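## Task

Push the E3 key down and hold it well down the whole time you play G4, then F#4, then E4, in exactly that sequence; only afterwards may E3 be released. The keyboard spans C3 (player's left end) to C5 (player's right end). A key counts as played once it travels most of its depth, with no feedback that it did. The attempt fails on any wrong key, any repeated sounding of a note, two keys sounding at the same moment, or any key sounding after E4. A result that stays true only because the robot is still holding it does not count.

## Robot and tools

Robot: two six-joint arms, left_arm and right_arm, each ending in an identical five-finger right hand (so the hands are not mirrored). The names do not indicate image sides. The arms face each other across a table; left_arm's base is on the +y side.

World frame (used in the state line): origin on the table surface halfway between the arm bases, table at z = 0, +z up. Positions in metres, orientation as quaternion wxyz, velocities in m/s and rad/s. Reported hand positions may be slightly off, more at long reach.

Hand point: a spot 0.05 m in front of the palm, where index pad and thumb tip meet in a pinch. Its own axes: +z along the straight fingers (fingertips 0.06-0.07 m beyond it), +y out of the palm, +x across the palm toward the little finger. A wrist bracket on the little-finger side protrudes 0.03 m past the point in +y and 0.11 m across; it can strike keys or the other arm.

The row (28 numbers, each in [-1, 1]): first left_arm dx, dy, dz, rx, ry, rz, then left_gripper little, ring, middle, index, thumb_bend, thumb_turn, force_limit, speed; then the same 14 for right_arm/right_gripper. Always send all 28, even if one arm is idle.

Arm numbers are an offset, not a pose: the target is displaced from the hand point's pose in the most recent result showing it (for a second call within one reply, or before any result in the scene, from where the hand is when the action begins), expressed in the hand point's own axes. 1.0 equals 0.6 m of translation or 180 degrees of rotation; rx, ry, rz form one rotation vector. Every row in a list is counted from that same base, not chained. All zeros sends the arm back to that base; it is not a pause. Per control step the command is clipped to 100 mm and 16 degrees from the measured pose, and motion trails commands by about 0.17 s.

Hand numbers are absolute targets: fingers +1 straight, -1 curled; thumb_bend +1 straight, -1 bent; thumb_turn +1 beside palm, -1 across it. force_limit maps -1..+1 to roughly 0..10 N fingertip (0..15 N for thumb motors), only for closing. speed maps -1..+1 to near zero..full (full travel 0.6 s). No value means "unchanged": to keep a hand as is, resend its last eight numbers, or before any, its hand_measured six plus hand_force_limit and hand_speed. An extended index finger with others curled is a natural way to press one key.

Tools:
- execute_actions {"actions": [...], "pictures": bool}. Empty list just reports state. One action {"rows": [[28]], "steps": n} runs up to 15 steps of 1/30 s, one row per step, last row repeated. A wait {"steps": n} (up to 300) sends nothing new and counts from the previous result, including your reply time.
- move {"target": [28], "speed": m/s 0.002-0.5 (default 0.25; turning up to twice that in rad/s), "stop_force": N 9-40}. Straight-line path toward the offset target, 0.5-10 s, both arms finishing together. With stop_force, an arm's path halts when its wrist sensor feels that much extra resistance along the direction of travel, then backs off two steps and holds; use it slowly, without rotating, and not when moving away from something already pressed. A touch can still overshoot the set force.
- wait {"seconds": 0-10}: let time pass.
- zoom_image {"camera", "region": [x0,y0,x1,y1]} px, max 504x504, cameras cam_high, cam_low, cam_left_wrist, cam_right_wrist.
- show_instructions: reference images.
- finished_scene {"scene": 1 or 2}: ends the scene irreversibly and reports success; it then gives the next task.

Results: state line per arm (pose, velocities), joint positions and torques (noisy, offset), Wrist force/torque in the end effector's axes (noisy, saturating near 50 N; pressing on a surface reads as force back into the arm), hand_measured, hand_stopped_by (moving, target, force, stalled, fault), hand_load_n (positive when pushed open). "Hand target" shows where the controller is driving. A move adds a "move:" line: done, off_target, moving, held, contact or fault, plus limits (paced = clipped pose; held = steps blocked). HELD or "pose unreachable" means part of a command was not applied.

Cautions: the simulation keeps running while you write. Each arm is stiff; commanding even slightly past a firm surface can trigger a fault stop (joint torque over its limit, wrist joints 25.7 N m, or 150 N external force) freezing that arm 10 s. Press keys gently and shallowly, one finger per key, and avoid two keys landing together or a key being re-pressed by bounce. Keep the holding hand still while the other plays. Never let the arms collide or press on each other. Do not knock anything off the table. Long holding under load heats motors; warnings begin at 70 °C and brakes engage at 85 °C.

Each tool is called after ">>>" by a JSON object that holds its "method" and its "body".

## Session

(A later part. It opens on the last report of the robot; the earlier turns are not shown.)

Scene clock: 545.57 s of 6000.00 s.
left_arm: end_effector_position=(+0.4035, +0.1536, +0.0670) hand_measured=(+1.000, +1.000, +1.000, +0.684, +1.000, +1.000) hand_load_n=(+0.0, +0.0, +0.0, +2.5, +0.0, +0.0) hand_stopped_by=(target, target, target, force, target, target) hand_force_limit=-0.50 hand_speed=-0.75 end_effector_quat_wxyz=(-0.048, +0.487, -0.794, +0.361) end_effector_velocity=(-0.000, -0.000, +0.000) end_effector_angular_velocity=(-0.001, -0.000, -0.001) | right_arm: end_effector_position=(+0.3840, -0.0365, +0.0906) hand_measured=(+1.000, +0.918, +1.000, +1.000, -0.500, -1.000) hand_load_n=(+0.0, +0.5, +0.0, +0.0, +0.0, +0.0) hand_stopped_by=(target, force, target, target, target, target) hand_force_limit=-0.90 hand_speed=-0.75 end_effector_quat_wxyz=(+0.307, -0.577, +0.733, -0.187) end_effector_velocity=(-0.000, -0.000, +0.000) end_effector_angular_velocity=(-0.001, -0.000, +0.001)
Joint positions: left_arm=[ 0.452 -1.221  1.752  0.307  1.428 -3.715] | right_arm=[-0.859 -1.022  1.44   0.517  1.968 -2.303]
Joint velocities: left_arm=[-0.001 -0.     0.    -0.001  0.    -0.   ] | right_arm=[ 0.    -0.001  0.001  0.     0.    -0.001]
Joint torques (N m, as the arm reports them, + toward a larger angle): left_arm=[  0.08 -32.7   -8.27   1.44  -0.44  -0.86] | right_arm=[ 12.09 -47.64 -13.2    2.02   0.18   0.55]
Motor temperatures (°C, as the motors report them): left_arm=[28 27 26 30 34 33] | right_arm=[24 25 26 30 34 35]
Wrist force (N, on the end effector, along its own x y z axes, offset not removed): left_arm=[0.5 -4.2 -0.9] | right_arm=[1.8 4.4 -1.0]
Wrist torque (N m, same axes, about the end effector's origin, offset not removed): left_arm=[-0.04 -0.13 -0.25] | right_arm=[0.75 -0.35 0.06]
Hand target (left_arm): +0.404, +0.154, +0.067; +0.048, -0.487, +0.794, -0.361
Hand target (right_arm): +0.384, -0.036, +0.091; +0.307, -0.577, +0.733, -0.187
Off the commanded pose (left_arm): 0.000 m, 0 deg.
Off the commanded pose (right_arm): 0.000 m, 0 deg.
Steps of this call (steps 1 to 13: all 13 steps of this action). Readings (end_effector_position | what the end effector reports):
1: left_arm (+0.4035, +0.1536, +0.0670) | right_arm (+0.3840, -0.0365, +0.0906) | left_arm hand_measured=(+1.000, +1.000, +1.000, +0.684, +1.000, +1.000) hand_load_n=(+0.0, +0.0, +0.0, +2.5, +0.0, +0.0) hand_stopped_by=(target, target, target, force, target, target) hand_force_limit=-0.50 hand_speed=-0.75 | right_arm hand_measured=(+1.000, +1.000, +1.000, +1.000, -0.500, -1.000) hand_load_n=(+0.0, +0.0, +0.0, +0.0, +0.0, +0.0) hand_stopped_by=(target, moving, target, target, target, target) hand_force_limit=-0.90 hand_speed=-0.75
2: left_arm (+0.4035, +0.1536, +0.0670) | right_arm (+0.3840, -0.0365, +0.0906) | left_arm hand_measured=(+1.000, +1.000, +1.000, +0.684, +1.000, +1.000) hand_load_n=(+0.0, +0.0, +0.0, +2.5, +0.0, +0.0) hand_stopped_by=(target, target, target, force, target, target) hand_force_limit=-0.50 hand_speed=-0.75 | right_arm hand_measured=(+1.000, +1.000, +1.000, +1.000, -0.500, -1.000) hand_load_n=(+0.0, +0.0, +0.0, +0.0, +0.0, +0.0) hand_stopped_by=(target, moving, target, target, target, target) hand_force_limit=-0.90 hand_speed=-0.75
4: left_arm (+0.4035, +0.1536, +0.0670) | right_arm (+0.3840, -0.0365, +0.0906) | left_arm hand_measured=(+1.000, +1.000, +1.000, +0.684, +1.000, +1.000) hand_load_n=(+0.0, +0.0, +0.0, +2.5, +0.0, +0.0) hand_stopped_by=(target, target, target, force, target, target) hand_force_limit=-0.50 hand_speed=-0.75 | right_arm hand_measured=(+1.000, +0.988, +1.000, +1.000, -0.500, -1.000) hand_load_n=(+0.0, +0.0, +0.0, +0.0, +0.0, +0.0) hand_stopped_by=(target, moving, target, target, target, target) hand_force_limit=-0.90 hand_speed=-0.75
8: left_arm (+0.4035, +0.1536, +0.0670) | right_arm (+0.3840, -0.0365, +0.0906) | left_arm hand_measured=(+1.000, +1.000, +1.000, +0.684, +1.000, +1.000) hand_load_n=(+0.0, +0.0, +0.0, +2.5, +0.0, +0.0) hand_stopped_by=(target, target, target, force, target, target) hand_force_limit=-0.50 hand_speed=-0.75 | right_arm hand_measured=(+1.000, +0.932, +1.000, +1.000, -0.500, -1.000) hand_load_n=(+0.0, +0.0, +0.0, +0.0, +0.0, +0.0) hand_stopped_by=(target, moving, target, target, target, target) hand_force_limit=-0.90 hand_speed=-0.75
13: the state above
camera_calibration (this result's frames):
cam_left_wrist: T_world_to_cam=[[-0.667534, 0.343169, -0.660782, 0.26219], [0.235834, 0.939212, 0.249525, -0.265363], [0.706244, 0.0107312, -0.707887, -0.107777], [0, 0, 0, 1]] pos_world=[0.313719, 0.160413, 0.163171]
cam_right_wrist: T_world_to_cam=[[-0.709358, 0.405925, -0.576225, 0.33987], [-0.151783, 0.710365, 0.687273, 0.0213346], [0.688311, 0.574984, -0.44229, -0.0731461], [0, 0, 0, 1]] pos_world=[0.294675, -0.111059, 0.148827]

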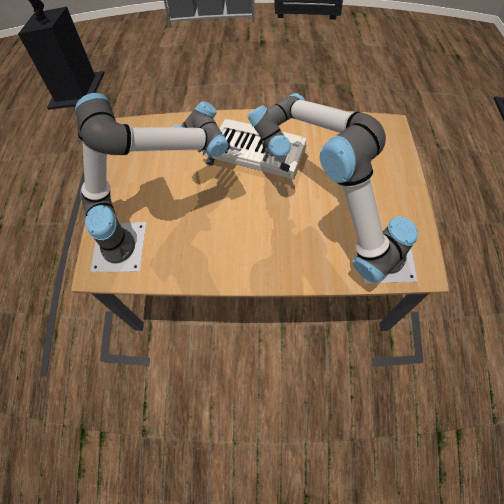

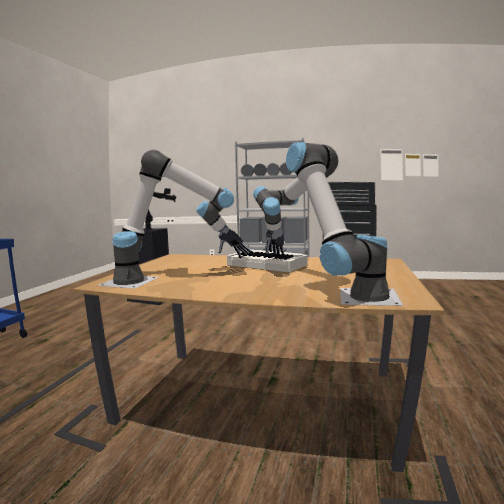

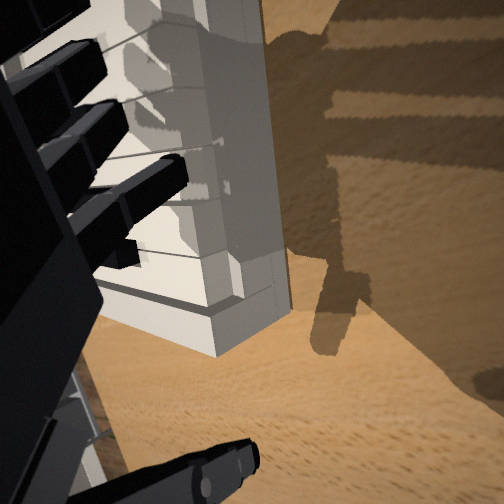

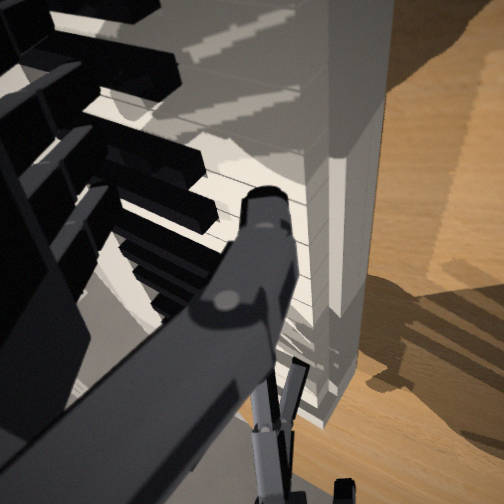

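>>> {"method": "execute_actions", "body": {"actions": [{"rows":[[0,0,0,0,0,0, 1,1,1,0.58,1,1,-0.5,-0.75, 0,0,0,0,0,0, 1,0.62,1,1,-0.5,-1,-0.4,-0.75]],"steps":15}], "pictures": false}}

>>> {"method": "execute_actions", "body": {"actions": [{"steps":9}]}}

>>> {"method": "zoom_image", "body": {"camera": "cam_right_wrist", "region": [20, 0, 260, 240]}}

Scene clock: 610.27 s of 6000.00 s.
left_arm: end_effector_position=(+0.4035, +0.1536, +0.0670) hand_measured=(+1.000, +1.000, +1.000, +0.684, +1.000, +1.000) hand_load_n=(+0.0, +0.0, +0.0, +2.5, +0.0, +0.0) hand_stopped_by=(target, target, target, force, target, target) hand_force_limit=-0.50 hand_speed=-0.75 end_effector_quat_wxyz=(-0.048, +0.487, -0.794, +0.361) end_effector_velocity=(+0.000, +0.000, +0.000) end_effector_angular_velocity=(-0.000, -0.000, +0.000) | right_arm: end_effector_position=(+0.3840, -0.0365, +0.0906) hand_measured=(+1.000, +0.754, +1.000, +1.000, -0.500, -1.000) hand_load_n=(+0.0, +2.5, +0.0, +0.0, +0.0, +0.0) hand_stopped_by=(target, moving, target, target, target, target) hand_force_limit=-0.40 hand_speed=-0.75 end_effector_quat_wxyz=(+0.307, -0.577, +0.734, -0.187) end_effector_velocity=(+0.001, +0.000, +0.001) end_effector_angular_velocity=(+0.001, -0.001, -0.000)
Joint positions: left_arm=[ 0.452 -1.221  1.752  0.307  1.428 -3.715] | right_arm=[-0.859 -1.022  1.44   0.517  1.968 -2.303]
Joint velocities: left_arm=[ 0. -0. -0.  0. -0. -0.] | right_arm=[-0.001  0.    -0.002  0.    -0.    -0.   ]
Joint torques (N m, as the arm reports them, + toward a larger angle): left_arm=[  0.4  -32.42  -8.41   1.47  -0.39  -0.64] | right_arm=[-10.73 -32.18 -23.35   0.4    0.39  -1.55]
Motor temperatures (°C, as the motors report them): left_arm=[28 27 26 30 34 33] | right_arm=[24 25 26 30 34 35]
Wrist force (N, on the end effector, along its own x y z axes, offset not removed): left_arm=[1.2 -4.7 -1.7] | right_arm=[1.6 -2.5 -1.8]
Wrist torque (N m, same axes, about the end effector's origin, offset not removed): left_arm=[-0.09 -0.25 -0.07] | right_arm=[0.41 -0.32 -0.19]
Hand target (left_arm): +0.404, +0.154, +0.067; +0.048, -0.487, +0.794, -0.361
Hand target (right_arm): +0.384, -0.036, +0.091; +0.307, -0.577, +0.733, -0.187
Off the commanded pose (left_arm): 0.000 m, 0 deg.
Off the commanded pose (right_arm): 0.000 m, 0 deg.
Steps of this call (steps 1 to 90: nothing new was sent; then 61.20 s passed at rest; steps 91 to 105: all 15 steps of this action). Readings (end_effector_position | what the end effector reports):
91: left_arm (+0.4035, +0.1536, +0.0670) | right_arm (+0.3839, -0.0365, +0.0906) | left_arm hand_measured=(+1.000, +1.000, +1.000, +0.684, +1.000, +1.000) hand_load_n=(+0.0, +0.0, +0.0, +2.5, +0.0, +0.0) hand_stopped_by=(target, target, target, force, target, target) hand_force_limit=-0.50 hand_speed=-0.75 | right_arm hand_measured=(+1.000, +0.918, +1.000, +1.000, -0.500, -1.000) hand_load_n=(+0.0, +0.5, +0.0, +0.0, +0.0, +0.0) hand_stopped_by=(target, moving, target, target, target, target) hand_force_limit=-0.40 hand_speed=-0.75
92: left_arm (+0.4035, +0.1536, +0.0670) | right_arm (+0.3839, -0.0365, +0.0906) | left_arm hand_measured=(+1.000, +1.000, +1.000, +0.684, +1.000, +1.000) hand_load_n=(+0.0, +0.0, +0.0, +2.5, +0.0, +0.0) hand_stopped_by=(target, target, target, force, target, target) hand_force_limit=-0.50 hand_speed=-0.75 | right_arm hand_measured=(+1.000, +0.918, +1.000, +1.000, -0.500, -1.000) hand_load_n=(+0.0, +0.5, +0.0, +0.0, +0.0, +0.0) hand_stopped_by=(target, moving, target, target, target, target) hand_force_limit=-0.40 hand_speed=-0.75
94: left_arm (+0.4035, +0.1536, +0.0670) | right_arm (+0.3839, -0.0365, +0.0906) | left_arm hand_measured=(+1.000, +1.000, +1.000, +0.684, +1.000, +1.000) hand_load_n=(+0.0, +0.0, +0.0, +2.5, +0.0, +0.0) hand_stopped_by=(target, target, target, force, target, target) hand_force_limit=-0.50 hand_speed=-0.75 | right_arm hand_measured=(+1.000, +0.906, +1.000, +1.000, -0.500, -1.000) hand_load_n=(+0.0, +1.0, +0.0, +0.0, +0.0, +0.0) hand_stopped_by=(target, moving, target, target, target, target) hand_force_limit=-0.40 hand_speed=-0.75
98: left_arm (+0.4035, +0.1536, +0.0670) | right_arm (+0.3839, -0.0365, +0.0906) | left_arm hand_measured=(+1.000, +1.000, +1.000, +0.684, +1.000, +1.000) hand_load_n=(+0.0, +0.0, +0.0, +2.5, +0.0, +0.0) hand_stopped_by=(target, target, target, force, target, target) hand_force_limit=-0.50 hand_speed=-0.75 | right_arm hand_measured=(+1.000, +0.850, +1.000, +1.000, -0.500, -1.000) hand_load_n=(+0.0, +1.5, +0.0, +0.0, +0.0, +0.0) hand_stopped_by=(target, moving, target, target, target, target) hand_force_limit=-0.40 hand_speed=-0.75
105: the state above

Scene clock: 610.57 s of 6000.00 s.
left_arm: end_effector_position=(+0.4035, +0.1536, +0.0670) hand_measured=(+1.000, +1.000, +1.000, +0.684, +1.000, +1.000) hand_load_n=(+0.0, +0.0, +0.0, +2.5, +0.0, +0.0) hand_stopped_by=(target, target, target, force, target, target) hand_force_limit=-0.50 hand_speed=-0.75 end_effector_quat_wxyz=(-0.048, +0.487, -0.794, +0.361) end_effector_velocity=(-0.000, -0.000, +0.000) end_effector_angular_velocity=(-0.000, -0.000, -0.001) | right_arm: end_effector_position=(+0.3840, -0.0365, +0.0906) hand_measured=(+1.000, +0.740, +1.000, +1.000, -0.500, -1.000) hand_load_n=(+0.0, +3.5, +0.0, +0.0, +0.0, +0.0) hand_stopped_by=(target, force, target, target, target, target) hand_force_limit=-0.40 hand_speed=-0.75 end_effector_quat_wxyz=(+0.307, -0.577, +0.733, -0.187) end_effector_velocity=(+0.000, -0.000, -0.000) end_effector_angular_velocity=(-0.000, +0.000, -0.000)
Joint positions: left_arm=[ 0.452 -1.221  1.752  0.307  1.428 -3.715] | right_arm=[-0.859 -1.022  1.44   0.517  1.968 -2.303]
Joint velocities: left_arm=[-0.001  0.    -0.    -0.    -0.    -0.   ] | right_arm=[-0.  0.  0. -0.  0. -0.]
Joint torques (N m, as the arm reports them, + toward a larger angle): left_arm=[ -0.24 -31.99  -7.59   1.59  -0.43  -0.77] | right_arm=[-12.34 -29.79 -22.86   0.95  -1.79  -2.39]
Motor temperatures (°C, as the motors report them): left_arm=[28 27 26 30 34 33] | right_arm=[24 25 26 30 34 35]
Wrist force (N, on the end effector, along its own x y z axes, offset not removed): left_arm=[1.7 -3.6 -1.9] | right_arm=[1.4 -2.2 -3.1]
Wrist torque (N m, same axes, about the end effector's origin, offset not removed): left_arm=[0.11 -0.18 0.06] | right_arm=[0.73 -0.30 -0.23]
Hand target (left_arm): +0.404, +0.154, +0.067; +0.048, -0.487, +0.794, -0.361
Hand target (right_arm): +0.384, -0.036, +0.091; +0.307, -0.577, +0.733, -0.187
Off the commanded pose (left_arm): 0.000 m, 0 deg.
Off the commanded pose (right_arm): 0.000 m, 0 deg.
Steps of this call (steps 1 to 9: nothing new was sent). Readings (end_effector_position | what the end effector reports):
1: left_arm (+0.4035, +0.1536, +0.0670) | right_arm (+0.3840, -0.0365, +0.0906) | left_arm hand_measured=(+1.000, +1.000, +1.000, +0.684, +1.000, +1.000) hand_load_n=(+0.0, +0.0, +0.0, +2.5, +0.0, +0.0) hand_stopped_by=(target, target, target, force, target, target) hand_force_limit=-0.50 hand_speed=-0.75 | right_arm hand_measured=(+1.000, +0.740, +1.000, +1.000, -0.500, -1.000) hand_load_n=(+0.0, +4.5, +0.0, +0.0, +0.0, +0.0) hand_stopped_by=(target, force, target, target, target, target) hand_force_limit=-0.40 hand_speed=-0.75
2: left_arm (+0.4035, +0.1536, +0.0670) | right_arm (+0.3840, -0.0365, +0.0906) | left_arm hand_measured=(+1.000, +1.000, +1.000, +0.684, +1.000, +1.000) hand_load_n=(+0.0, +0.0, +0.0, +2.5, +0.0, +0.0) hand_stopped_by=(target, target, target, force, target, target) hand_force_limit=-0.50 hand_speed=-0.75 | right_arm hand_measured=(+1.000, +0.740, +1.000, +1.000, -0.500, -1.000) hand_load_n=(+0.0, +4.0, +0.0, +0.0, +0.0, +0.0) hand_stopped_by=(target, force, target, target, target, target) hand_force_limit=-0.40 hand_speed=-0.75
4: left_arm (+0.4035, +0.1536, +0.0670) | right_arm (+0.3840, -0.0365, +0.0906) | left_arm hand_measured=(+1.000, +1.000, +1.000, +0.684, +1.000, +1.000) hand_load_n=(+0.0, +0.0, +0.0, +2.5, +0.0, +0.0) hand_stopped_by=(target, target, target, force, target, target) hand_force_limit=-0.50 hand_speed=-0.75 | right_arm hand_measured=(+1.000, +0.740, +1.000, +1.000, -0.500, -1.000) hand_load_n=(+0.0, +3.5, +0.0, +0.0, +0.0, +0.0) hand_stopped_by=(target, force, target, target, target, target) hand_force_limit=-0.40 hand_speed=-0.75
8: left_arm (+0.4035, +0.1536, +0.0670) | right_arm (+0.3840, -0.0365, +0.0906) | left_arm hand_measured=(+1.000, +1.000, +1.000, +0.684, +1.000, +1.000) hand_load_n=(+0.0, +0.0, +0.0, +2.5, +0.0, +0.0) hand_stopped_by=(target, target, target, force, target, target) hand_force_limit=-0.50 hand_speed=-0.75 | right_arm hand_measured=(+1.000, +0.740, +1.000, +1.000, -0.500, -1.000) hand_load_n=(+0.0, +3.5, +0.0, +0.0, +0.0, +0.0) hand_stopped_by=(target, force, target, target, target, target) hand_force_limit=-0.40 hand_speed=-0.75
9: the state above
camera_calibration (this result's frames):
cam_left_wrist: T_world_to_cam=[[-0.667534, 0.343169, -0.660783, 0.26219], [0.235834, 0.939212, 0.249525, -0.265363], [0.706244, 0.0107308, -0.707887, -0.107777], [0, 0, 0, 1]] pos_world=[0.313719, 0.160413, 0.163171]
cam_right_wrist: T_world_to_cam=[[-0.709294, 0.405949, -0.576287, 0.339878], [-0.151806, 0.710382, 0.68725, 0.0213397], [0.688373, 0.574946, -0.442244, -0.0731696], [0, 0, 0, 1]] pos_world=[0.294681, -0.111064, 0.148843]

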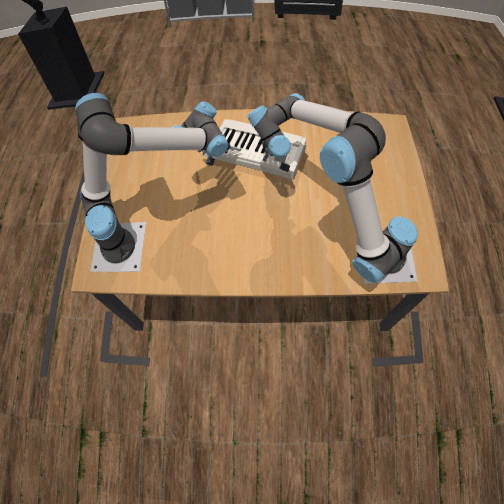

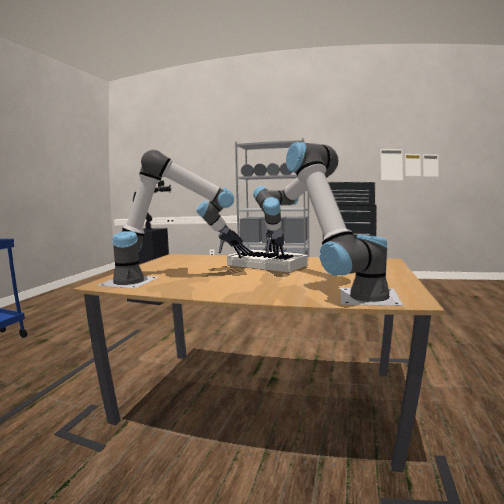

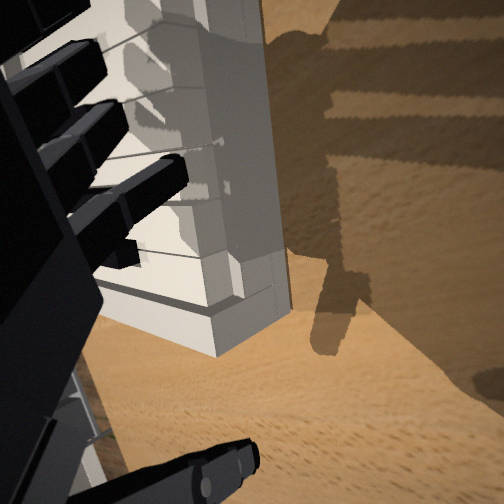

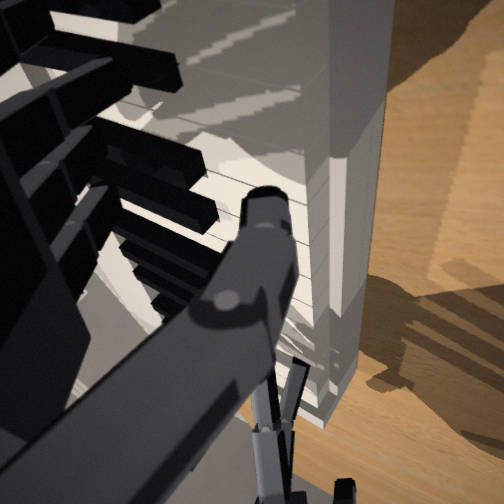

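Region (20, 0, 260, 240) of cam_right_wrist's 504x504 image, scaled by 2.100, with more detail than that image has.

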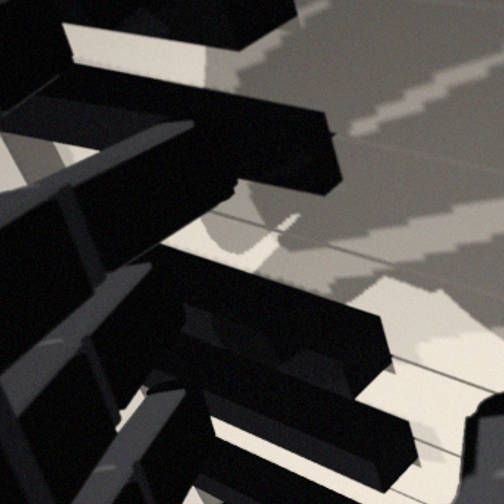

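>>> {"method": "execute_actions", "body": {"actions": [{"rows":[[0,0,0,0,0,0, 1,1,1,0.58,1,1,-0.5,-0.75, -0.0002,-0.0005,-0.0006,0,0,0, 1,1,1,1,-0.5,-1,-0.4,0],[0,0,0,0,0,0, 1,1,1,0.58,1,1,-0.5,-0.75, -0.0004,-0.0010,-0.0012,0,0,0, 1,1,1,1,-0.5,-1,-0.4,0],[0,0,0,0,0,0, 1,1,1,0.58,1,1,-0.5,-0.75, -0.0006,-0.0016,-0.0019,0,0,0, 1,1,1,1,-0.5,-1,-0.4,0],[0,0,0,0,0,0, 1,1,1,0.58,1,1,-0.5,-0.75, -0.0008,-0.0021,-0.0025,0,0,0, 1,1,1,1,-0.5,-1,-0.4,0]],"steps":11}], "pictures": false}}

>>> {"method": "move", "body": {"target": [0,0,0,0,0,0, 1,1,1,0.58,1,1,-0.5,-0.75, -0.0320,0.0653,-0.0408,0,0,0, 1,1,1,1,-0.5,-1,-0.9,-0.75], "speed": 0.1}}

>>> {"method": "execute_actions", "body": {"actions": [{"rows":[[0,0,0,0,0,0, 1,1,1,0.58,1,1,-0.5,-0.75, 0.00013,0.00035,0.00042,0,0,0, 1,1,1,1,-0.5,-1,-0.9,-0.75],[0,0,0,0,0,0, 1,1,1,0.58,1,1,-0.5,-0.75, 0.00052,0.00140,0.00166,0,0,0, 1,1,1,1,-0.5,-1,-0.9,-0.75],[0,0,0,0,0,0, 1,1,1,0.58,1,1,-0.5,-0.75, 0.00113,0.00304,0.00359,0,0,0, 1,1,1,1,-0.5,-1,-0.9,-0.75],[0,0,0,0,0,0, 1,1,1,0.58,1,1,-0.5,-0.75, 0.00189,0.00510,0.00601,0,0,0, 1,1,1,1,-0.5,-1,-0.9,-0.75],[0,0,0,0,0,0, 1,1,1,0.58,1,1,-0.5,-0.75, 0.00274,0.00739,0.00871,0,0,0, 1,1,1,1,-0.5,-1,-0.9,-0.75],[0,0,0,0,0,0, 1,1,1,0.58,1,1,-0.5,-0.75, 0.00359,0.00968,0.01142,0,0,0, 1,1,1,1,-0.5,-1,-0.9,-0.75],[0,0,0,0,0,0, 1,1,1,0.58,1,1,-0.5,-0.75, 0.00436,0.01173,0.01384,0,0,0, 1,1,1,1,-0.5,-1,-0.9,-0.75],[0,0,0,0,0,0, 1,1,1,0.58,1,1,-0.5,-0.75, 0.00496,0.01337,0.01577,0,0,0, 1,1,1,1,-0.5,-1,-0.9,-0.75],[0,0,0,0,0,0, 1,1,1,0.58,1,1,-0.5,-0.75, 0.00535,0.01442,0.01701,0,0,0, 1,1,1,1,-0.5,-1,-0.9,-0.75],[0,0,0,0,0,0, 1,1,1,0.58,1,1,-0.5,-0.75, 0.00549,0.01478,0.01743,0,0,0, 1,1,1,1,-0.5,-1,-0.9,-0.75],[0,0,0,0,0,0, 1,1,1,0.58,1,1,-0.5,-0.75, 0.00549,0.01478,0.01743,0,0,0, 1,1,1,1,-0.5,-1,-0.9,-0.75],[0,0,0,0,0,0, 1,1,1,0.58,1,1,-0.5,-0.75, 0.00549,0.01478,0.01743,0,0,0, 1,1,1,1,-0.5,-1,-0.9,-0.75],[0,0,0,0,0,0, 1,1,1,0.58,1,1,-0.5,-0.75, 0.00549,0.01478,0.01743,0,0,0, 1,1,1,1,-0.5,-1,-0.9,-0.75],[0,0,0,0,0,0, 1,1,1,0.58,1,1,-0.5,-0.75, 0.00549,0.01478,0.01743,0,0,0, 1,1,0.87,1,-0.5,-1,-0.9,-0.75]],"steps":15}], "pictures": false}}

>>> {"method": "execute_actions", "body": {"actions": [{"steps":12}]}}

>>> {"method": "zoom_image", "body": {"camera": "cam_right_wrist", "region": [40, 50, 220, 230]}}

Scene clock: 649.93 s of 6000.00 s.
left_arm: end_effector_position=(+0.4035, +0.1536, +0.0670) hand_measured=(+1.000, +1.000, +1.000, +0.684, +1.000, +1.000) hand_load_n=(+0.0, +0.0, +0.0, +2.5, +0.0, +0.0) hand_stopped_by=(target, target, target, force, target, target) hand_force_limit=-0.50 hand_speed=-0.75 end_effector_quat_wxyz=(-0.048, +0.487, -0.794, +0.361) end_effector_velocity=(+0.000, +0.000, -0.000) end_effector_angular_velocity=(-0.000, -0.000, +0.000) | right_arm: end_effector_position=(+0.3840, -0.0365, +0.0923) hand_measured=(+1.000, +1.000, +1.000, +1.000, -0.500, -1.000) hand_load_n=(+0.0, +0.0, +0.0, +0.0, +0.0, +0.0) hand_stopped_by=(target, target, target, target, target, target) hand_force_limit=-0.40 hand_speed=0.00 end_effector_quat_wxyz=(+0.307, -0.577, +0.733, -0.187) end_effector_velocity=(-0.001, -0.001, +0.001) end_effector_angular_velocity=(-0.002, +0.001, +0.001)
Joint positions: left_arm=[ 0.452 -1.221  1.752  0.307  1.428 -3.715] | right_arm=[-0.859 -1.024  1.437  0.521  1.968 -2.303]
Joint velocities: left_arm=[ 0.  0. -0. -0. -0. -0.] | right_arm=[ 0.    -0.002 -0.     0.004 -0.    -0.001]
Joint torques (N m, as the arm reports them, + toward a larger angle): left_arm=[  0.59 -31.95  -7.77   1.56  -0.38  -0.83] | right_arm=[ -6.14 -51.71 -22.75   2.71   1.03  -1.89]
Motor temperatures (°C, as the motors report them): left_arm=[28 27 26 30 34 33] | right_arm=[24 26 26 30 34 35]
Wrist force (N, on the end effector, along its own x y z axes, offset not removed): left_arm=[1.5 -3.3 -3.3] | right_arm=[1.5 2.3 0.4]
Wrist torque (N m, same axes, about the end effector's origin, offset not removed): left_arm=[0.28 -0.22 0.04] | right_arm=[0.30 -0.39 0.03]
Hand target (left_arm): +0.404, +0.154, +0.067; +0.048, -0.487, +0.794, -0.361
Hand target (right_arm): +0.384, -0.036, +0.093; +0.307, -0.577, +0.733, -0.187
Off the commanded pose (left_arm): 0.000 m, 0 deg.
Off the commanded pose (right_arm): 0.000 m, 0 deg.
Steps of this call (steps 1 to 90: nothing new was sent; then 36.00 s passed at rest; steps 91 to 101: all 11 steps of this action). Readings (end_effector_position | what the end effector reports):
91: left_arm (+0.4035, +0.1536, +0.0670) | right_arm (+0.3840, -0.0365, +0.0906) | left_arm hand_measured=(+1.000, +1.000, +1.000, +0.684, +1.000, +1.000) hand_load_n=(+0.0, +0.0, +0.0, +2.5, +0.0, +0.0) hand_stopped_by=(target, target, target, force, target, target) hand_force_limit=-0.50 hand_speed=-0.75 | right_arm hand_measured=(+1.000, +0.740, +1.000, +1.000, -0.500, -1.000) hand_load_n=(+0.0, +3.5, +0.0, +0.0, +0.0, +0.0) hand_stopped_by=(target, moving, target, target, target, target) hand_force_limit=-0.40 hand_speed=0.00
92: left_arm (+0.4035, +0.1536, +0.0670) | right_arm (+0.3840, -0.0365, +0.0906) | left_arm hand_measured=(+1.000, +1.000, +1.000, +0.684, +1.000, +1.000) hand_load_n=(+0.0, +0.0, +0.0, +2.5, +0.0, +0.0) hand_stopped_by=(target, target, target, force, target, target) hand_force_limit=-0.50 hand_speed=-0.75 | right_arm hand_measured=(+1.000, +0.740, +1.000, +1.000, -0.500, -1.000) hand_load_n=(+0.0, +3.5, +0.0, +0.0, +0.0, +0.0) hand_stopped_by=(target, moving, target, target, target, target) hand_force_limit=-0.40 hand_speed=0.00
94: left_arm (+0.4035, +0.1536, +0.0670) | right_arm (+0.3840, -0.0365, +0.0909) | left_arm hand_measured=(+1.000, +1.000, +1.000, +0.684, +1.000, +1.000) hand_load_n=(+0.0, +0.0, +0.0, +2.5, +0.0, +0.0) hand_stopped_by=(target, target, target, force, target, target) hand_force_limit=-0.50 hand_speed=-0.75 | right_arm hand_measured=(+1.000, +0.790, +1.000, +1.000, -0.500, -1.000) hand_load_n=(+0.0, +0.0, +0.0, +0.0, +0.0, +0.0) hand_stopped_by=(target, moving, target, target, target, target) hand_force_limit=-0.40 hand_speed=0.00
98: left_arm (+0.4035, +0.1536, +0.0670) | right_arm (+0.3840, -0.0365, +0.0920) | left_arm hand_measured=(+1.000, +1.000, +1.000, +0.684, +1.000, +1.000) hand_load_n=(+0.0, +0.0, +0.0, +2.5, +0.0, +0.0) hand_stopped_by=(target, target, target, force, target, target) hand_force_limit=-0.50 hand_speed=-0.75 | right_arm hand_measured=(+1.000, +0.996, +1.000, +1.000, -0.500, -1.000) hand_load_n=(+0.0, +0.0, +0.0, +0.0, +0.0, +0.0) hand_stopped_by=(target, moving, target, target, target, target) hand_force_limit=-0.40 hand_speed=0.00
101: the state above

Scene clock: 651.17 s of 6000.00 s.
left_arm: end_effector_position=(+0.4035, +0.1536, +0.0670) hand_measured=(+1.000, +1.000, +1.000, +0.684, +1.000, +1.000) hand_load_n=(+0.0, +0.0, +0.0, +2.5, +0.0, +0.0) hand_stopped_by=(target, target, target, force, target, target) hand_force_limit=-0.50 hand_speed=-0.75 end_effector_quat_wxyz=(-0.048, +0.487, -0.794, +0.361) end_effector_velocity=(-0.000, +0.000, -0.000) end_effector_angular_velocity=(+0.001, +0.000, +0.000) | right_arm: end_effector_position=(+0.3421, -0.0098, +0.0906) hand_measured=(+1.000, +1.000, +1.000, +1.000, -0.500, -1.000) hand_load_n=(+0.0, +0.0, +0.0, +0.0, +0.0, +0.0) hand_stopped_by=(target, target, target, target, target, target) hand_force_limit=-0.90 hand_speed=-0.75 end_effector_quat_wxyz=(+0.307, -0.577, +0.733, -0.187) end_effector_velocity=(-0.002, +0.002, +0.002) end_effector_angular_velocity=(+0.002, -0.002, +0.000)
Joint positions: left_arm=[ 0.452 -1.221  1.752  0.307  1.428 -3.715] | right_arm=[-0.763 -1.011  1.429  0.551  2.024 -2.217]
Joint velocities: left_arm=[ 0.  0.  0.  0. -0.  0.] | right_arm=[ 0.006  0.    -0.004  0.003  0.003  0.004]
Joint torques (N m, as the arm reports them, + toward a larger angle): left_arm=[  0.2  -31.71  -9.17   1.56  -0.3   -0.85] | right_arm=[ 12.85 -34.85 -25.98   2.71   3.06   2.8 ]
Motor temperatures (°C, as the motors report them): left_arm=[28 27 26 30 34 33] | right_arm=[24 26 26 30 34 35]
Wrist force (N, on the end effector, along its own x y z axes, offset not removed): left_arm=[2.3 -4.6 -2.9] | right_arm=[0.9 3.2 -0.3]
Wrist torque (N m, same axes, about the end effector's origin, offset not removed): left_arm=[0.00 -0.39 0.03] | right_arm=[0.48 -0.30 0.07]
Hand target (left_arm): +0.404, +0.154, +0.067; +0.048, -0.487, +0.794, -0.361
Hand target (right_arm): +0.342, -0.010, +0.091; +0.307, -0.577, +0.733, -0.187
Off the commanded pose (left_arm): 0.000 m, 0 deg.
Off the commanded pose (right_arm): 0.000 m, 0 deg.
move: done
camera_calibration (this result's frames):
cam_left_wrist: T_world_to_cam=[[-0.667534, 0.343169, -0.660783, 0.26219], [0.235834, 0.939212, 0.249525, -0.265363], [0.706244, 0.0107315, -0.707887, -0.107777], [0, 0, 0, 1]] pos_world=[0.313719, 0.160413, 0.163171]
cam_right_wrist: T_world_to_cam=[[-0.709298, 0.405872, -0.576337, 0.29932], [-0.151978, 0.710326, 0.68727, -0.00392741], [0.68833, 0.57507, -0.442149, -0.0596247], [0, 0, 0, 1]] pos_world=[0.252752, -0.0844077, 0.148845]

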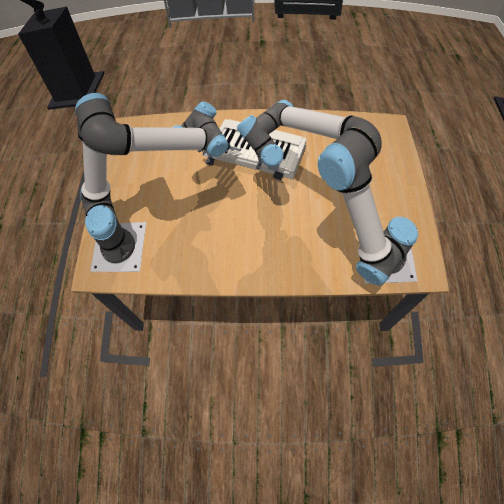

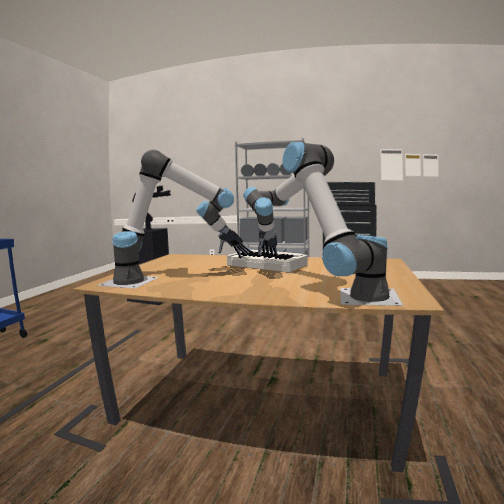

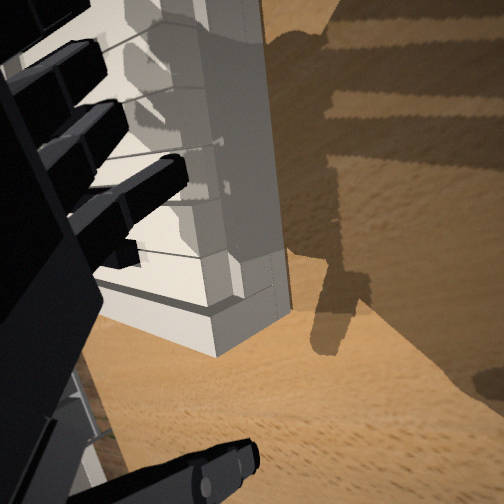

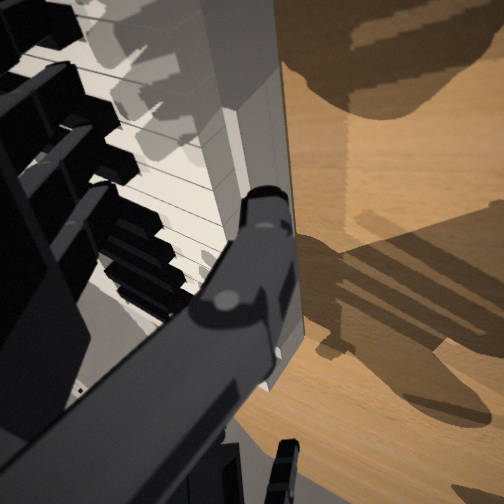

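Scene clock: 651.67 s of 6000.00 s.
left_arm: end_effector_position=(+0.4035, +0.1536, +0.0670) hand_measured=(+1.000, +1.000, +1.000, +0.684, +1.000, +1.000) hand_load_n=(+0.0, +0.0, +0.0, +2.5, +0.0, +0.0) hand_stopped_by=(target, target, target, force, target, target) hand_force_limit=-0.50 hand_speed=-0.75 end_effector_quat_wxyz=(-0.048, +0.487, -0.794, +0.361) end_effector_velocity=(+0.000, +0.001, -0.000) end_effector_angular_velocity=(+0.002, +0.001, +0.001) | right_arm: end_effector_position=(+0.3421, -0.0098, +0.0778) hand_measured=(+1.000, +1.000, +1.000, +1.000, -0.500, -1.000) hand_load_n=(+0.0, +0.0, +0.0, +0.0, +0.0, +0.0) hand_stopped_by=(target, target, moving, target, target, target) hand_force_limit=-0.90 hand_speed=-0.75 end_effector_quat_wxyz=(+0.307, -0.577, +0.733, -0.187) end_effector_velocity=(+0.001, +0.000, -0.011) end_effector_angular_velocity=(+0.002, -0.001, -0.001)
Joint positions: left_arm=[ 0.452 -1.221  1.752  0.307  1.428 -3.715] | right_arm=[-0.763 -0.998  1.444  0.524  2.024 -2.217]
Joint velocities: left_arm=[ 0.001  0.     0.     0.001 -0.    -0.   ] | right_arm=[-0.001  0.012  0.012 -0.026  0.     0.001]
Joint torques (N m, as the arm reports them, + toward a larger angle): left_arm=[ -0.02 -31.94  -8.1    1.46  -0.35  -0.68] | right_arm=[-14.53 -33.71  -9.74  -0.56   0.5   -1.44]
Motor temperatures (°C, as the motors report them): left_arm=[28 27 26 30 34 33] | right_arm=[24 26 26 30 34 35]
Wrist force (N, on the end effector, along its own x y z axes, offset not removed): left_arm=[1.5 -2.6 -2.2] | right_arm=[2.3 3.7 0.9]
Wrist torque (N m, same axes, about the end effector's origin, offset not removed): left_arm=[0.29 -0.26 -0.01] | right_arm=[0.49 -0.53 0.09]
Hand target (left_arm): +0.404, +0.154, +0.067; +0.048, -0.487, +0.794, -0.361
Hand target (right_arm): +0.342, -0.010, +0.077; +0.307, -0.577, +0.733, -0.187
Off the commanded pose (left_arm): 0.000 m, 0 deg.
Off the commanded pose (right_arm): 0.001 m, 0 deg.
Steps of this call (steps 1 to 15: all 15 steps of this action). Readings (end_effector_position | what the end effector reports):
1: left_arm (+0.4035, +0.1536, +0.0670) | right_arm (+0.3420, -0.0098, +0.0906) | left_arm hand_measured=(+1.000, +1.000, +1.000, +0.684, +1.000, +1.000) hand_load_n=(+0.0, +0.0, +0.0, +2.5, +0.0, +0.0) hand_stopped_by=(target, target, target, force, target, target) hand_force_limit=-0.50 hand_speed=-0.75 | right_arm hand_measured=(+1.000, +1.000, +1.000, +1.000, -0.500, -1.000) hand_load_n=(+0.0, +0.0, +0.0, +0.0, +0.0, +0.0) hand_stopped_by=(target, target, target, target, target, target) hand_force_limit=-0.90 hand_speed=-0.75
2: left_arm (+0.4035, +0.1536, +0.0670) | right_arm (+0.3420, -0.0098, +0.0906) | left_arm hand_measured=(+1.000, +1.000, +1.000, +0.684, +1.000, +1.000) hand_load_n=(+0.0, +0.0, +0.0, +2.5, +0.0, +0.0) hand_stopped_by=(target, target, target, force, target, target) hand_force_limit=-0.50 hand_speed=-0.75 | right_arm hand_measured=(+1.000, +1.000, +1.000, +1.000, -0.500, -1.000) hand_load_n=(+0.0, +0.0, +0.0, +0.0, +0.0, +0.0) hand_stopped_by=(target, target, target, target, target, target) hand_force_limit=-0.90 hand_speed=-0.75
4: left_arm (+0.4035, +0.1536, +0.0670) | right_arm (+0.3421, -0.0097, +0.0899) | left_arm hand_measured=(+1.000, +1.000, +1.000, +0.684, +1.000, +1.000) hand_load_n=(+0.0, +0.0, +0.0, +2.5, +0.0, +0.0) hand_stopped_by=(target, target, target, force, target, target) hand_force_limit=-0.50 hand_speed=-0.75 | right_arm hand_measured=(+1.000, +1.000, +1.000, +1.000, -0.500, -1.000) hand_load_n=(+0.0, +0.0, +0.0, +0.0, +0.0, +0.0) hand_stopped_by=(target, target, target, target, target, target) hand_force_limit=-0.90 hand_speed=-0.75
8: left_arm (+0.4035, +0.1536, +0.0670) | right_arm (+0.3421, -0.0097, +0.0851) | left_arm hand_measured=(+1.000, +1.000, +1.000, +0.684, +1.000, +1.000) hand_load_n=(+0.0, +0.0, +0.0, +2.5, +0.0, +0.0) hand_stopped_by=(target, target, target, force, target, target) hand_force_limit=-0.50 hand_speed=-0.75 | right_arm hand_measured=(+1.000, +1.000, +1.000, +1.000, -0.500, -1.000) hand_load_n=(+0.0, +0.0, +0.0, +0.0, +0.0, +0.0) hand_stopped_by=(target, target, target, target, target, target) hand_force_limit=-0.90 hand_speed=-0.75
15: the state above

Scene clock: 652.07 s of 6000.00 s.
left_arm: end_effector_position=(+0.4035, +0.1536, +0.0670) hand_measured=(+1.000, +1.000, +1.000, +0.684, +1.000, +1.000) hand_load_n=(+0.0, +0.0, +0.0, +2.5, +0.0, +0.0) hand_stopped_by=(target, target, target, force, target, target) hand_force_limit=-0.50 hand_speed=-0.75 end_effector_quat_wxyz=(-0.048, +0.487, -0.794, +0.361) end_effector_velocity=(+0.000, +0.000, +0.000) end_effector_angular_velocity=(-0.001, -0.000, +0.001) | right_arm: end_effector_position=(+0.3421, -0.0098, +0.0766) hand_measured=(+1.000, +1.000, +0.932, +1.000, -0.500, -1.000) hand_load_n=(+0.0, +0.0, +0.5, +0.0, +0.0, +0.0) hand_stopped_by=(target, target, force, target, target, target) hand_force_limit=-0.90 hand_speed=-0.75 end_effector_quat_wxyz=(+0.307, -0.577, +0.733, -0.187) end_effector_velocity=(+0.000, +0.000, +0.001) end_effector_angular_velocity=(+0.001, -0.001, +0.001)
Joint positions: left_arm=[ 0.452 -1.221  1.752  0.307  1.428 -3.715] | right_arm=[-0.763 -0.997  1.446  0.521  2.024 -2.217]
Joint velocities: left_arm=[ 0.001 -0.     0.    -0.001  0.    -0.   ] | right_arm=[-0.    -0.001  0.    -0.    -0.001 -0.001]
Joint torques (N m, as the arm reports them, + toward a larger angle): left_arm=[ -0.25 -32.55  -8.79   1.42  -0.29  -0.74] | right_arm=[-13.88 -34.32  -9.81  -0.58  -1.7   -2.67]
Motor temperatures (°C, as the motors report them): left_arm=[28 27 26 30 34 33] | right_arm=[24 26 26 30 34 35]
Wrist force (N, on the end effector, along its own x y z axes, offset not removed): left_arm=[2.6 -4.4 -1.6] | right_arm=[1.5 2.4 0.5]
Wrist torque (N m, same axes, about the end effector's origin, offset not removed): left_arm=[-0.06 -0.44 0.05] | right_arm=[0.43 -0.42 -0.03]
Hand target (left_arm): +0.404, +0.154, +0.067; +0.048, -0.487, +0.794, -0.361
Hand target (right_arm): +0.342, -0.010, +0.077; +0.307, -0.577, +0.733, -0.187
Off the commanded pose (left_arm): 0.000 m, 0 deg.
Off the commanded pose (right_arm): 0.000 m, 0 deg.
Steps of this call (steps 1 to 12: nothing new was sent). Readings (end_effector_position | what the end effector reports):
1: left_arm (+0.4035, +0.1536, +0.0670) | right_arm (+0.3421, -0.0098, +0.0775) | left_arm hand_measured=(+1.000, +1.000, +1.000, +0.684, +1.000, +1.000) hand_load_n=(+0.0, +0.0, +0.0, +2.5, +0.0, +0.0) hand_stopped_by=(target, target, target, force, target, target) hand_force_limit=-0.50 hand_speed=-0.75 | right_arm hand_measured=(+1.000, +1.000, +1.000, +1.000, -0.500, -1.000) hand_load_n=(+0.0, +0.0, +0.0, +0.0, +0.0, +0.0) hand_stopped_by=(target, target, moving, target, target, target) hand_force_limit=-0.90 hand_speed=-0.75
2: left_arm (+0.4035, +0.1536, +0.0670) | right_arm (+0.3421, -0.0098, +0.0773) | left_arm hand_measured=(+1.000, +1.000, +1.000, +0.684, +1.000, +1.000) hand_load_n=(+0.0, +0.0, +0.0, +2.5, +0.0, +0.0) hand_stopped_by=(target, target, target, force, target, target) hand_force_limit=-0.50 hand_speed=-0.75 | right_arm hand_measured=(+1.000, +1.000, +0.988, +1.000, -0.500, -1.000) hand_load_n=(+0.0, +0.0, +0.0, +0.0, +0.0, +0.0) hand_stopped_by=(target, target, moving, target, target, target) hand_force_limit=-0.90 hand_speed=-0.75
4: left_arm (+0.4035, +0.1536, +0.0670) | right_arm (+0.3421, -0.0098, +0.0769) | left_arm hand_measured=(+1.000, +1.000, +1.000, +0.684, +1.000, +1.000) hand_load_n=(+0.0, +0.0, +0.0, +2.5, +0.0, +0.0) hand_stopped_by=(target, target, target, force, target, target) hand_force_limit=-0.50 hand_speed=-0.75 | right_arm hand_measured=(+1.000, +1.000, +0.960, +1.000, -0.500, -1.000) hand_load_n=(+0.0, +0.0, +0.0, +0.0, +0.0, +0.0) hand_stopped_by=(target, target, moving, target, target, target) hand_force_limit=-0.90 hand_speed=-0.75
8: left_arm (+0.4035, +0.1536, +0.0670) | right_arm (+0.3421, -0.0098, +0.0766) | left_arm hand_measured=(+1.000, +1.000, +1.000, +0.684, +1.000, +1.000) hand_load_n=(+0.0, +0.0, +0.0, +2.5, +0.0, +0.0) hand_stopped_by=(target, target, target, force, target, target) hand_force_limit=-0.50 hand_speed=-0.75 | right_arm hand_measured=(+1.000, +1.000, +0.932, +1.000, -0.500, -1.000) hand_load_n=(+0.0, +0.0, +0.5, +0.0, +0.0, +0.0) hand_stopped_by=(target, target, force, target, target, target) hand_force_limit=-0.90 hand_speed=-0.75
12: the state above
camera_calibration (this result's frames):
cam_left_wrist: T_world_to_cam=[[-0.667534, 0.343169, -0.660783, 0.26219], [0.235834, 0.939212, 0.249525, -0.265363], [0.706244, 0.0107313, -0.707887, -0.107777], [0, 0, 0, 1]] pos_world=[0.313719, 0.160413, 0.163171]
cam_right_wrist: T_world_to_cam=[[-0.709269, 0.405877, -0.57637, 0.29122], [-0.151965, 0.71036, 0.687238, 0.00572927], [0.688364, 0.575024, -0.442157, -0.0658592], [0, 0, 0, 1]] pos_world=[0.252759, -0.0843988, 0.134793]

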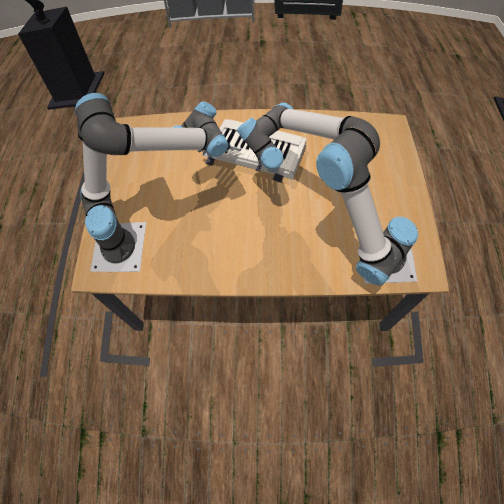

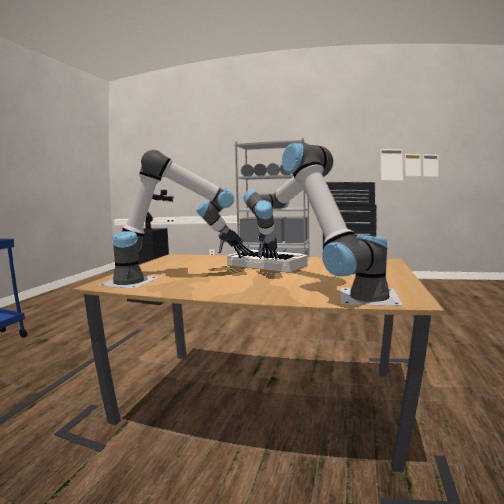

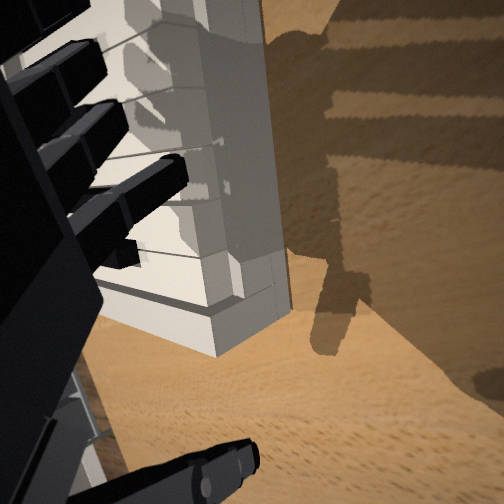

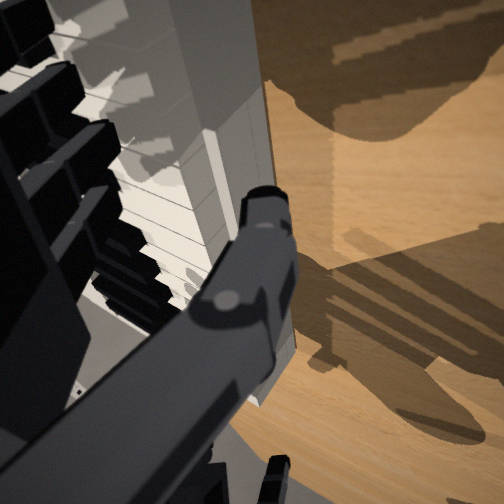

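Region (40, 50, 220, 230) of cam_right_wrist's 504x504 image, scaled by 2.800, with more detail than that image has.

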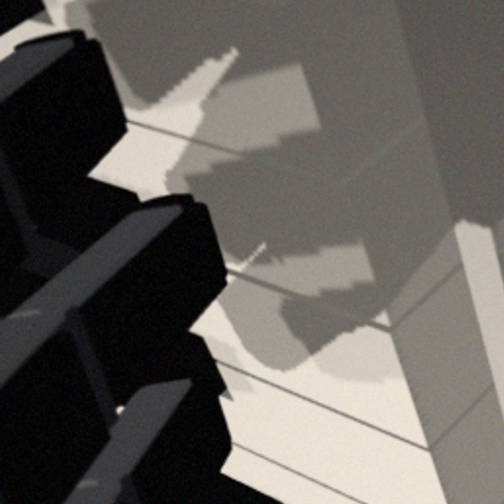

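>>> {"method": "execute_actions", "body": {"actions": []}}

Scene clock: 666.50 s of 6000.00 s.
left_arm: end_effector_position=(+0.4035, +0.1536, +0.0670) hand_measured=(+1.000, +1.000, +1.000, +0.684, +1.000, +1.000) hand_load_n=(+0.0, +0.0, +0.0, +2.5, +0.0, +0.0) hand_stopped_by=(target, target, target, force, target, target) hand_force_limit=-0.50 hand_speed=-0.75 end_effector_quat_wxyz=(-0.048, +0.487, -0.794, +0.361) end_effector_velocity=(-0.000, -0.000, +0.000) end_effector_angular_velocity=(-0.001, -0.000, -0.000) | right_arm: end_effector_position=(+0.3421, -0.0098, +0.0765) hand_measured=(+1.000, +1.000, +0.932, +1.000, -0.500, -1.000) hand_load_n=(+0.0, +0.0, +0.5, +0.0, +0.0, +0.0) hand_stopped_by=(target, target, force, target, target, target) hand_force_limit=-0.90 hand_speed=-0.75 end_effector_quat_wxyz=(+0.307, -0.577, +0.733, -0.187) end_effector_velocity=(-0.000, -0.000, -0.001) end_effector_angular_velocity=(-0.001, +0.001, +0.000)
Joint positions: left_arm=[ 0.452 -1.221  1.752  0.307  1.428 -3.715] | right_arm=[-0.763 -0.997  1.446  0.521  2.024 -2.217]
Joint velocities: left_arm=[-0.    -0.    -0.    -0.001 -0.    -0.   ] | right_arm=[ 0.     0.001  0.     0.    -0.     0.   ]
Joint torques (N m, as the arm reports them, + toward a larger angle): left_arm=[ -0.32 -32.22  -8.48   1.48  -0.37  -0.84] | right_arm=[-13.79 -33.65 -10.43  -0.5   -1.77  -2.54]
Motor temperatures (°C, as the motors report them): left_arm=[28 27 26 30 34 33] | right_arm=[24 26 26 30 34 35]
Wrist force (N, on the end effector, along its own x y z axes, offset not removed): left_arm=[0.9 -3.0 -1.7] | right_arm=[0.4 2.4 -0.1]
Wrist torque (N m, same axes, about the end effector's origin, offset not removed): left_arm=[0.18 -0.19 -0.06] | right_arm=[0.45 -0.29 -0.04]
Hand target (left_arm): +0.404, +0.154, +0.067; +0.048, -0.487, +0.794, -0.361
Hand target (right_arm): +0.342, -0.010, +0.077; +0.307, -0.577, +0.733, -0.187
Off the commanded pose (left_arm): 0.000 m, 0 deg.
Off the commanded pose (right_arm): 0.000 m, 0 deg.
Steps of this call (steps 1 to 90: nothing new was sent; then 11.43 s passed at rest). Readings (end_effector_position | what the end effector reports):
1: left_arm (+0.4035, +0.1536, +0.0670) | right_arm (+0.3421, -0.0098, +0.0765) | left_arm hand_measured=(+1.000, +1.000, +1.000, +0.684, +1.000, +1.000) hand_load_n=(+0.0, +0.0, +0.0, +2.5, +0.0, +0.0) hand_stopped_by=(target, target, target, force, target, target) hand_force_limit=-0.50 hand_speed=-0.75 | right_arm hand_measured=(+1.000, +1.000, +0.932, +1.000, -0.500, -1.000) hand_load_n=(+0.0, +0.0, +0.5, +0.0, +0.0, +0.0) hand_stopped_by=(target, target, force, target, target, target) hand_force_limit=-0.90 hand_speed=-0.75
2: left_arm (+0.4035, +0.1536, +0.0670) | right_arm (+0.3421, -0.0098, +0.0765) | left_arm hand_measured=(+1.000, +1.000, +1.000, +0.684, +1.000, +1.000) hand_load_n=(+0.0, +0.0, +0.0, +2.5, +0.0, +0.0) hand_stopped_by=(target, target, target, force, target, target) hand_force_limit=-0.50 hand_speed=-0.75 | right_arm hand_measured=(+1.000, +1.000, +0.932, +1.000, -0.500, -1.000) hand_load_n=(+0.0, +0.0, +0.5, +0.0, +0.0, +0.0) hand_stopped_by=(target, target, force, target, target, target) hand_force_limit=-0.90 hand_speed=-0.75
4: left_arm (+0.4035, +0.1536, +0.0670) | right_arm (+0.3421, -0.0098, +0.0765) | left_arm hand_measured=(+1.000, +1.000, +1.000, +0.684, +1.000, +1.000) hand_load_n=(+0.0, +0.0, +0.0, +2.5, +0.0, +0.0) hand_stopped_by=(target, target, target, force, target, target) hand_force_limit=-0.50 hand_speed=-0.75 | right_arm hand_measured=(+1.000, +1.000, +0.932, +1.000, -0.500, -1.000) hand_load_n=(+0.0, +0.0, +0.5, +0.0, +0.0, +0.0) hand_stopped_by=(target, target, force, target, target, target) hand_force_limit=-0.90 hand_speed=-0.75
8: left_arm (+0.4035, +0.1536, +0.0670) | right_arm (+0.3421, -0.0098, +0.0765) | left_arm hand_measured=(+1.000, +1.000, +1.000, +0.684, +1.000, +1.000) hand_load_n=(+0.0, +0.0, +0.0, +2.5, +0.0, +0.0) hand_stopped_by=(target, target, target, force, target, target) hand_force_limit=-0.50 hand_speed=-0.75 | right_arm hand_measured=(+1.000, +1.000, +0.932, +1.000, -0.500, -1.000) hand_load_n=(+0.0, +0.0, +0.5, +0.0, +0.0, +0.0) hand_stopped_by=(target, target, force, target, target, target) hand_force_limit=-0.90 hand_speed=-0.75
90: the state above
camera_calibration (this result's frames):
cam_left_wrist: T_world_to_cam=[[-0.667534, 0.343169, -0.660783, 0.26219], [0.235834, 0.939212, 0.249525, -0.265363], [0.706244, 0.0107311, -0.707887, -0.107777], [0, 0, 0, 1]] pos_world=[0.313719, 0.160413, 0.163171]
cam_right_wrist: T_world_to_cam=[[-0.709304, 0.405869, -0.576332, 0.291192], [-0.15196, 0.710338, 0.687261, 0.00574998], [0.688328, 0.575057, -0.442169, -0.0658646], [0, 0, 0, 1]] pos_world=[0.252754, -0.0843946, 0.134748]

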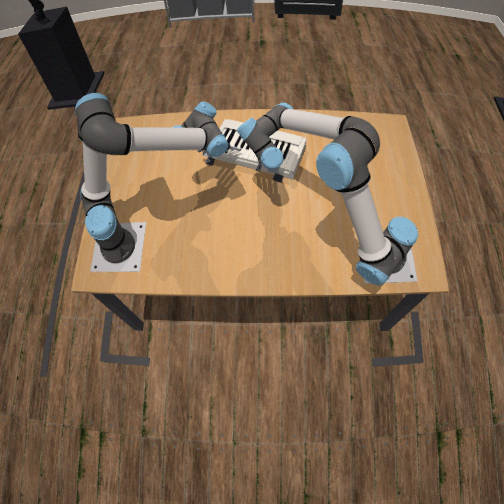

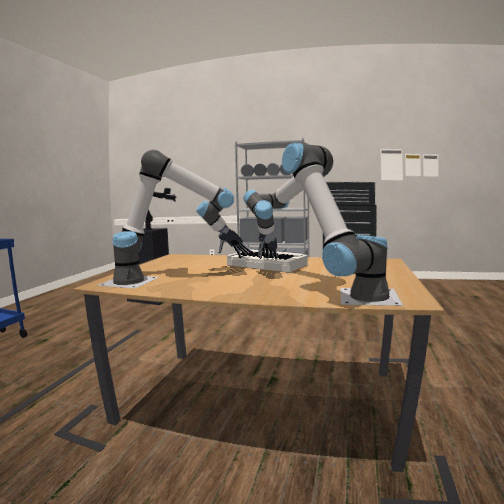

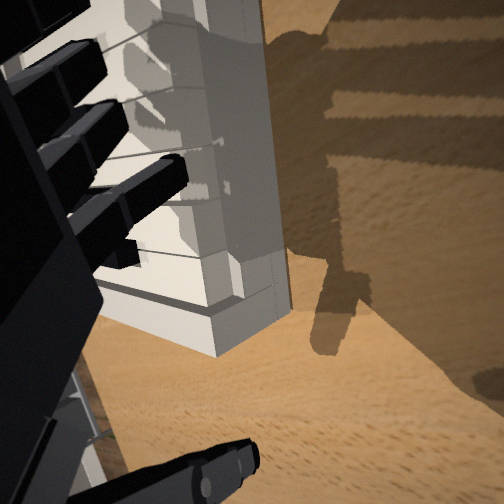

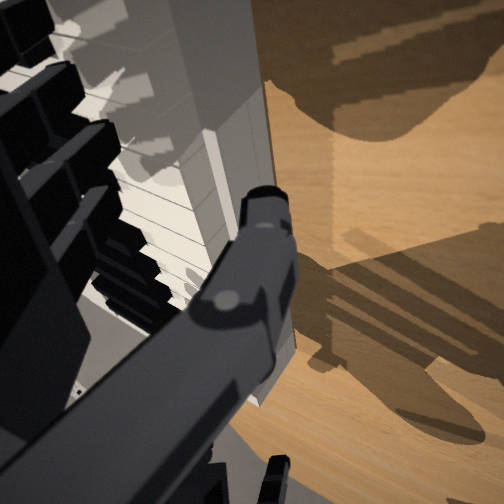

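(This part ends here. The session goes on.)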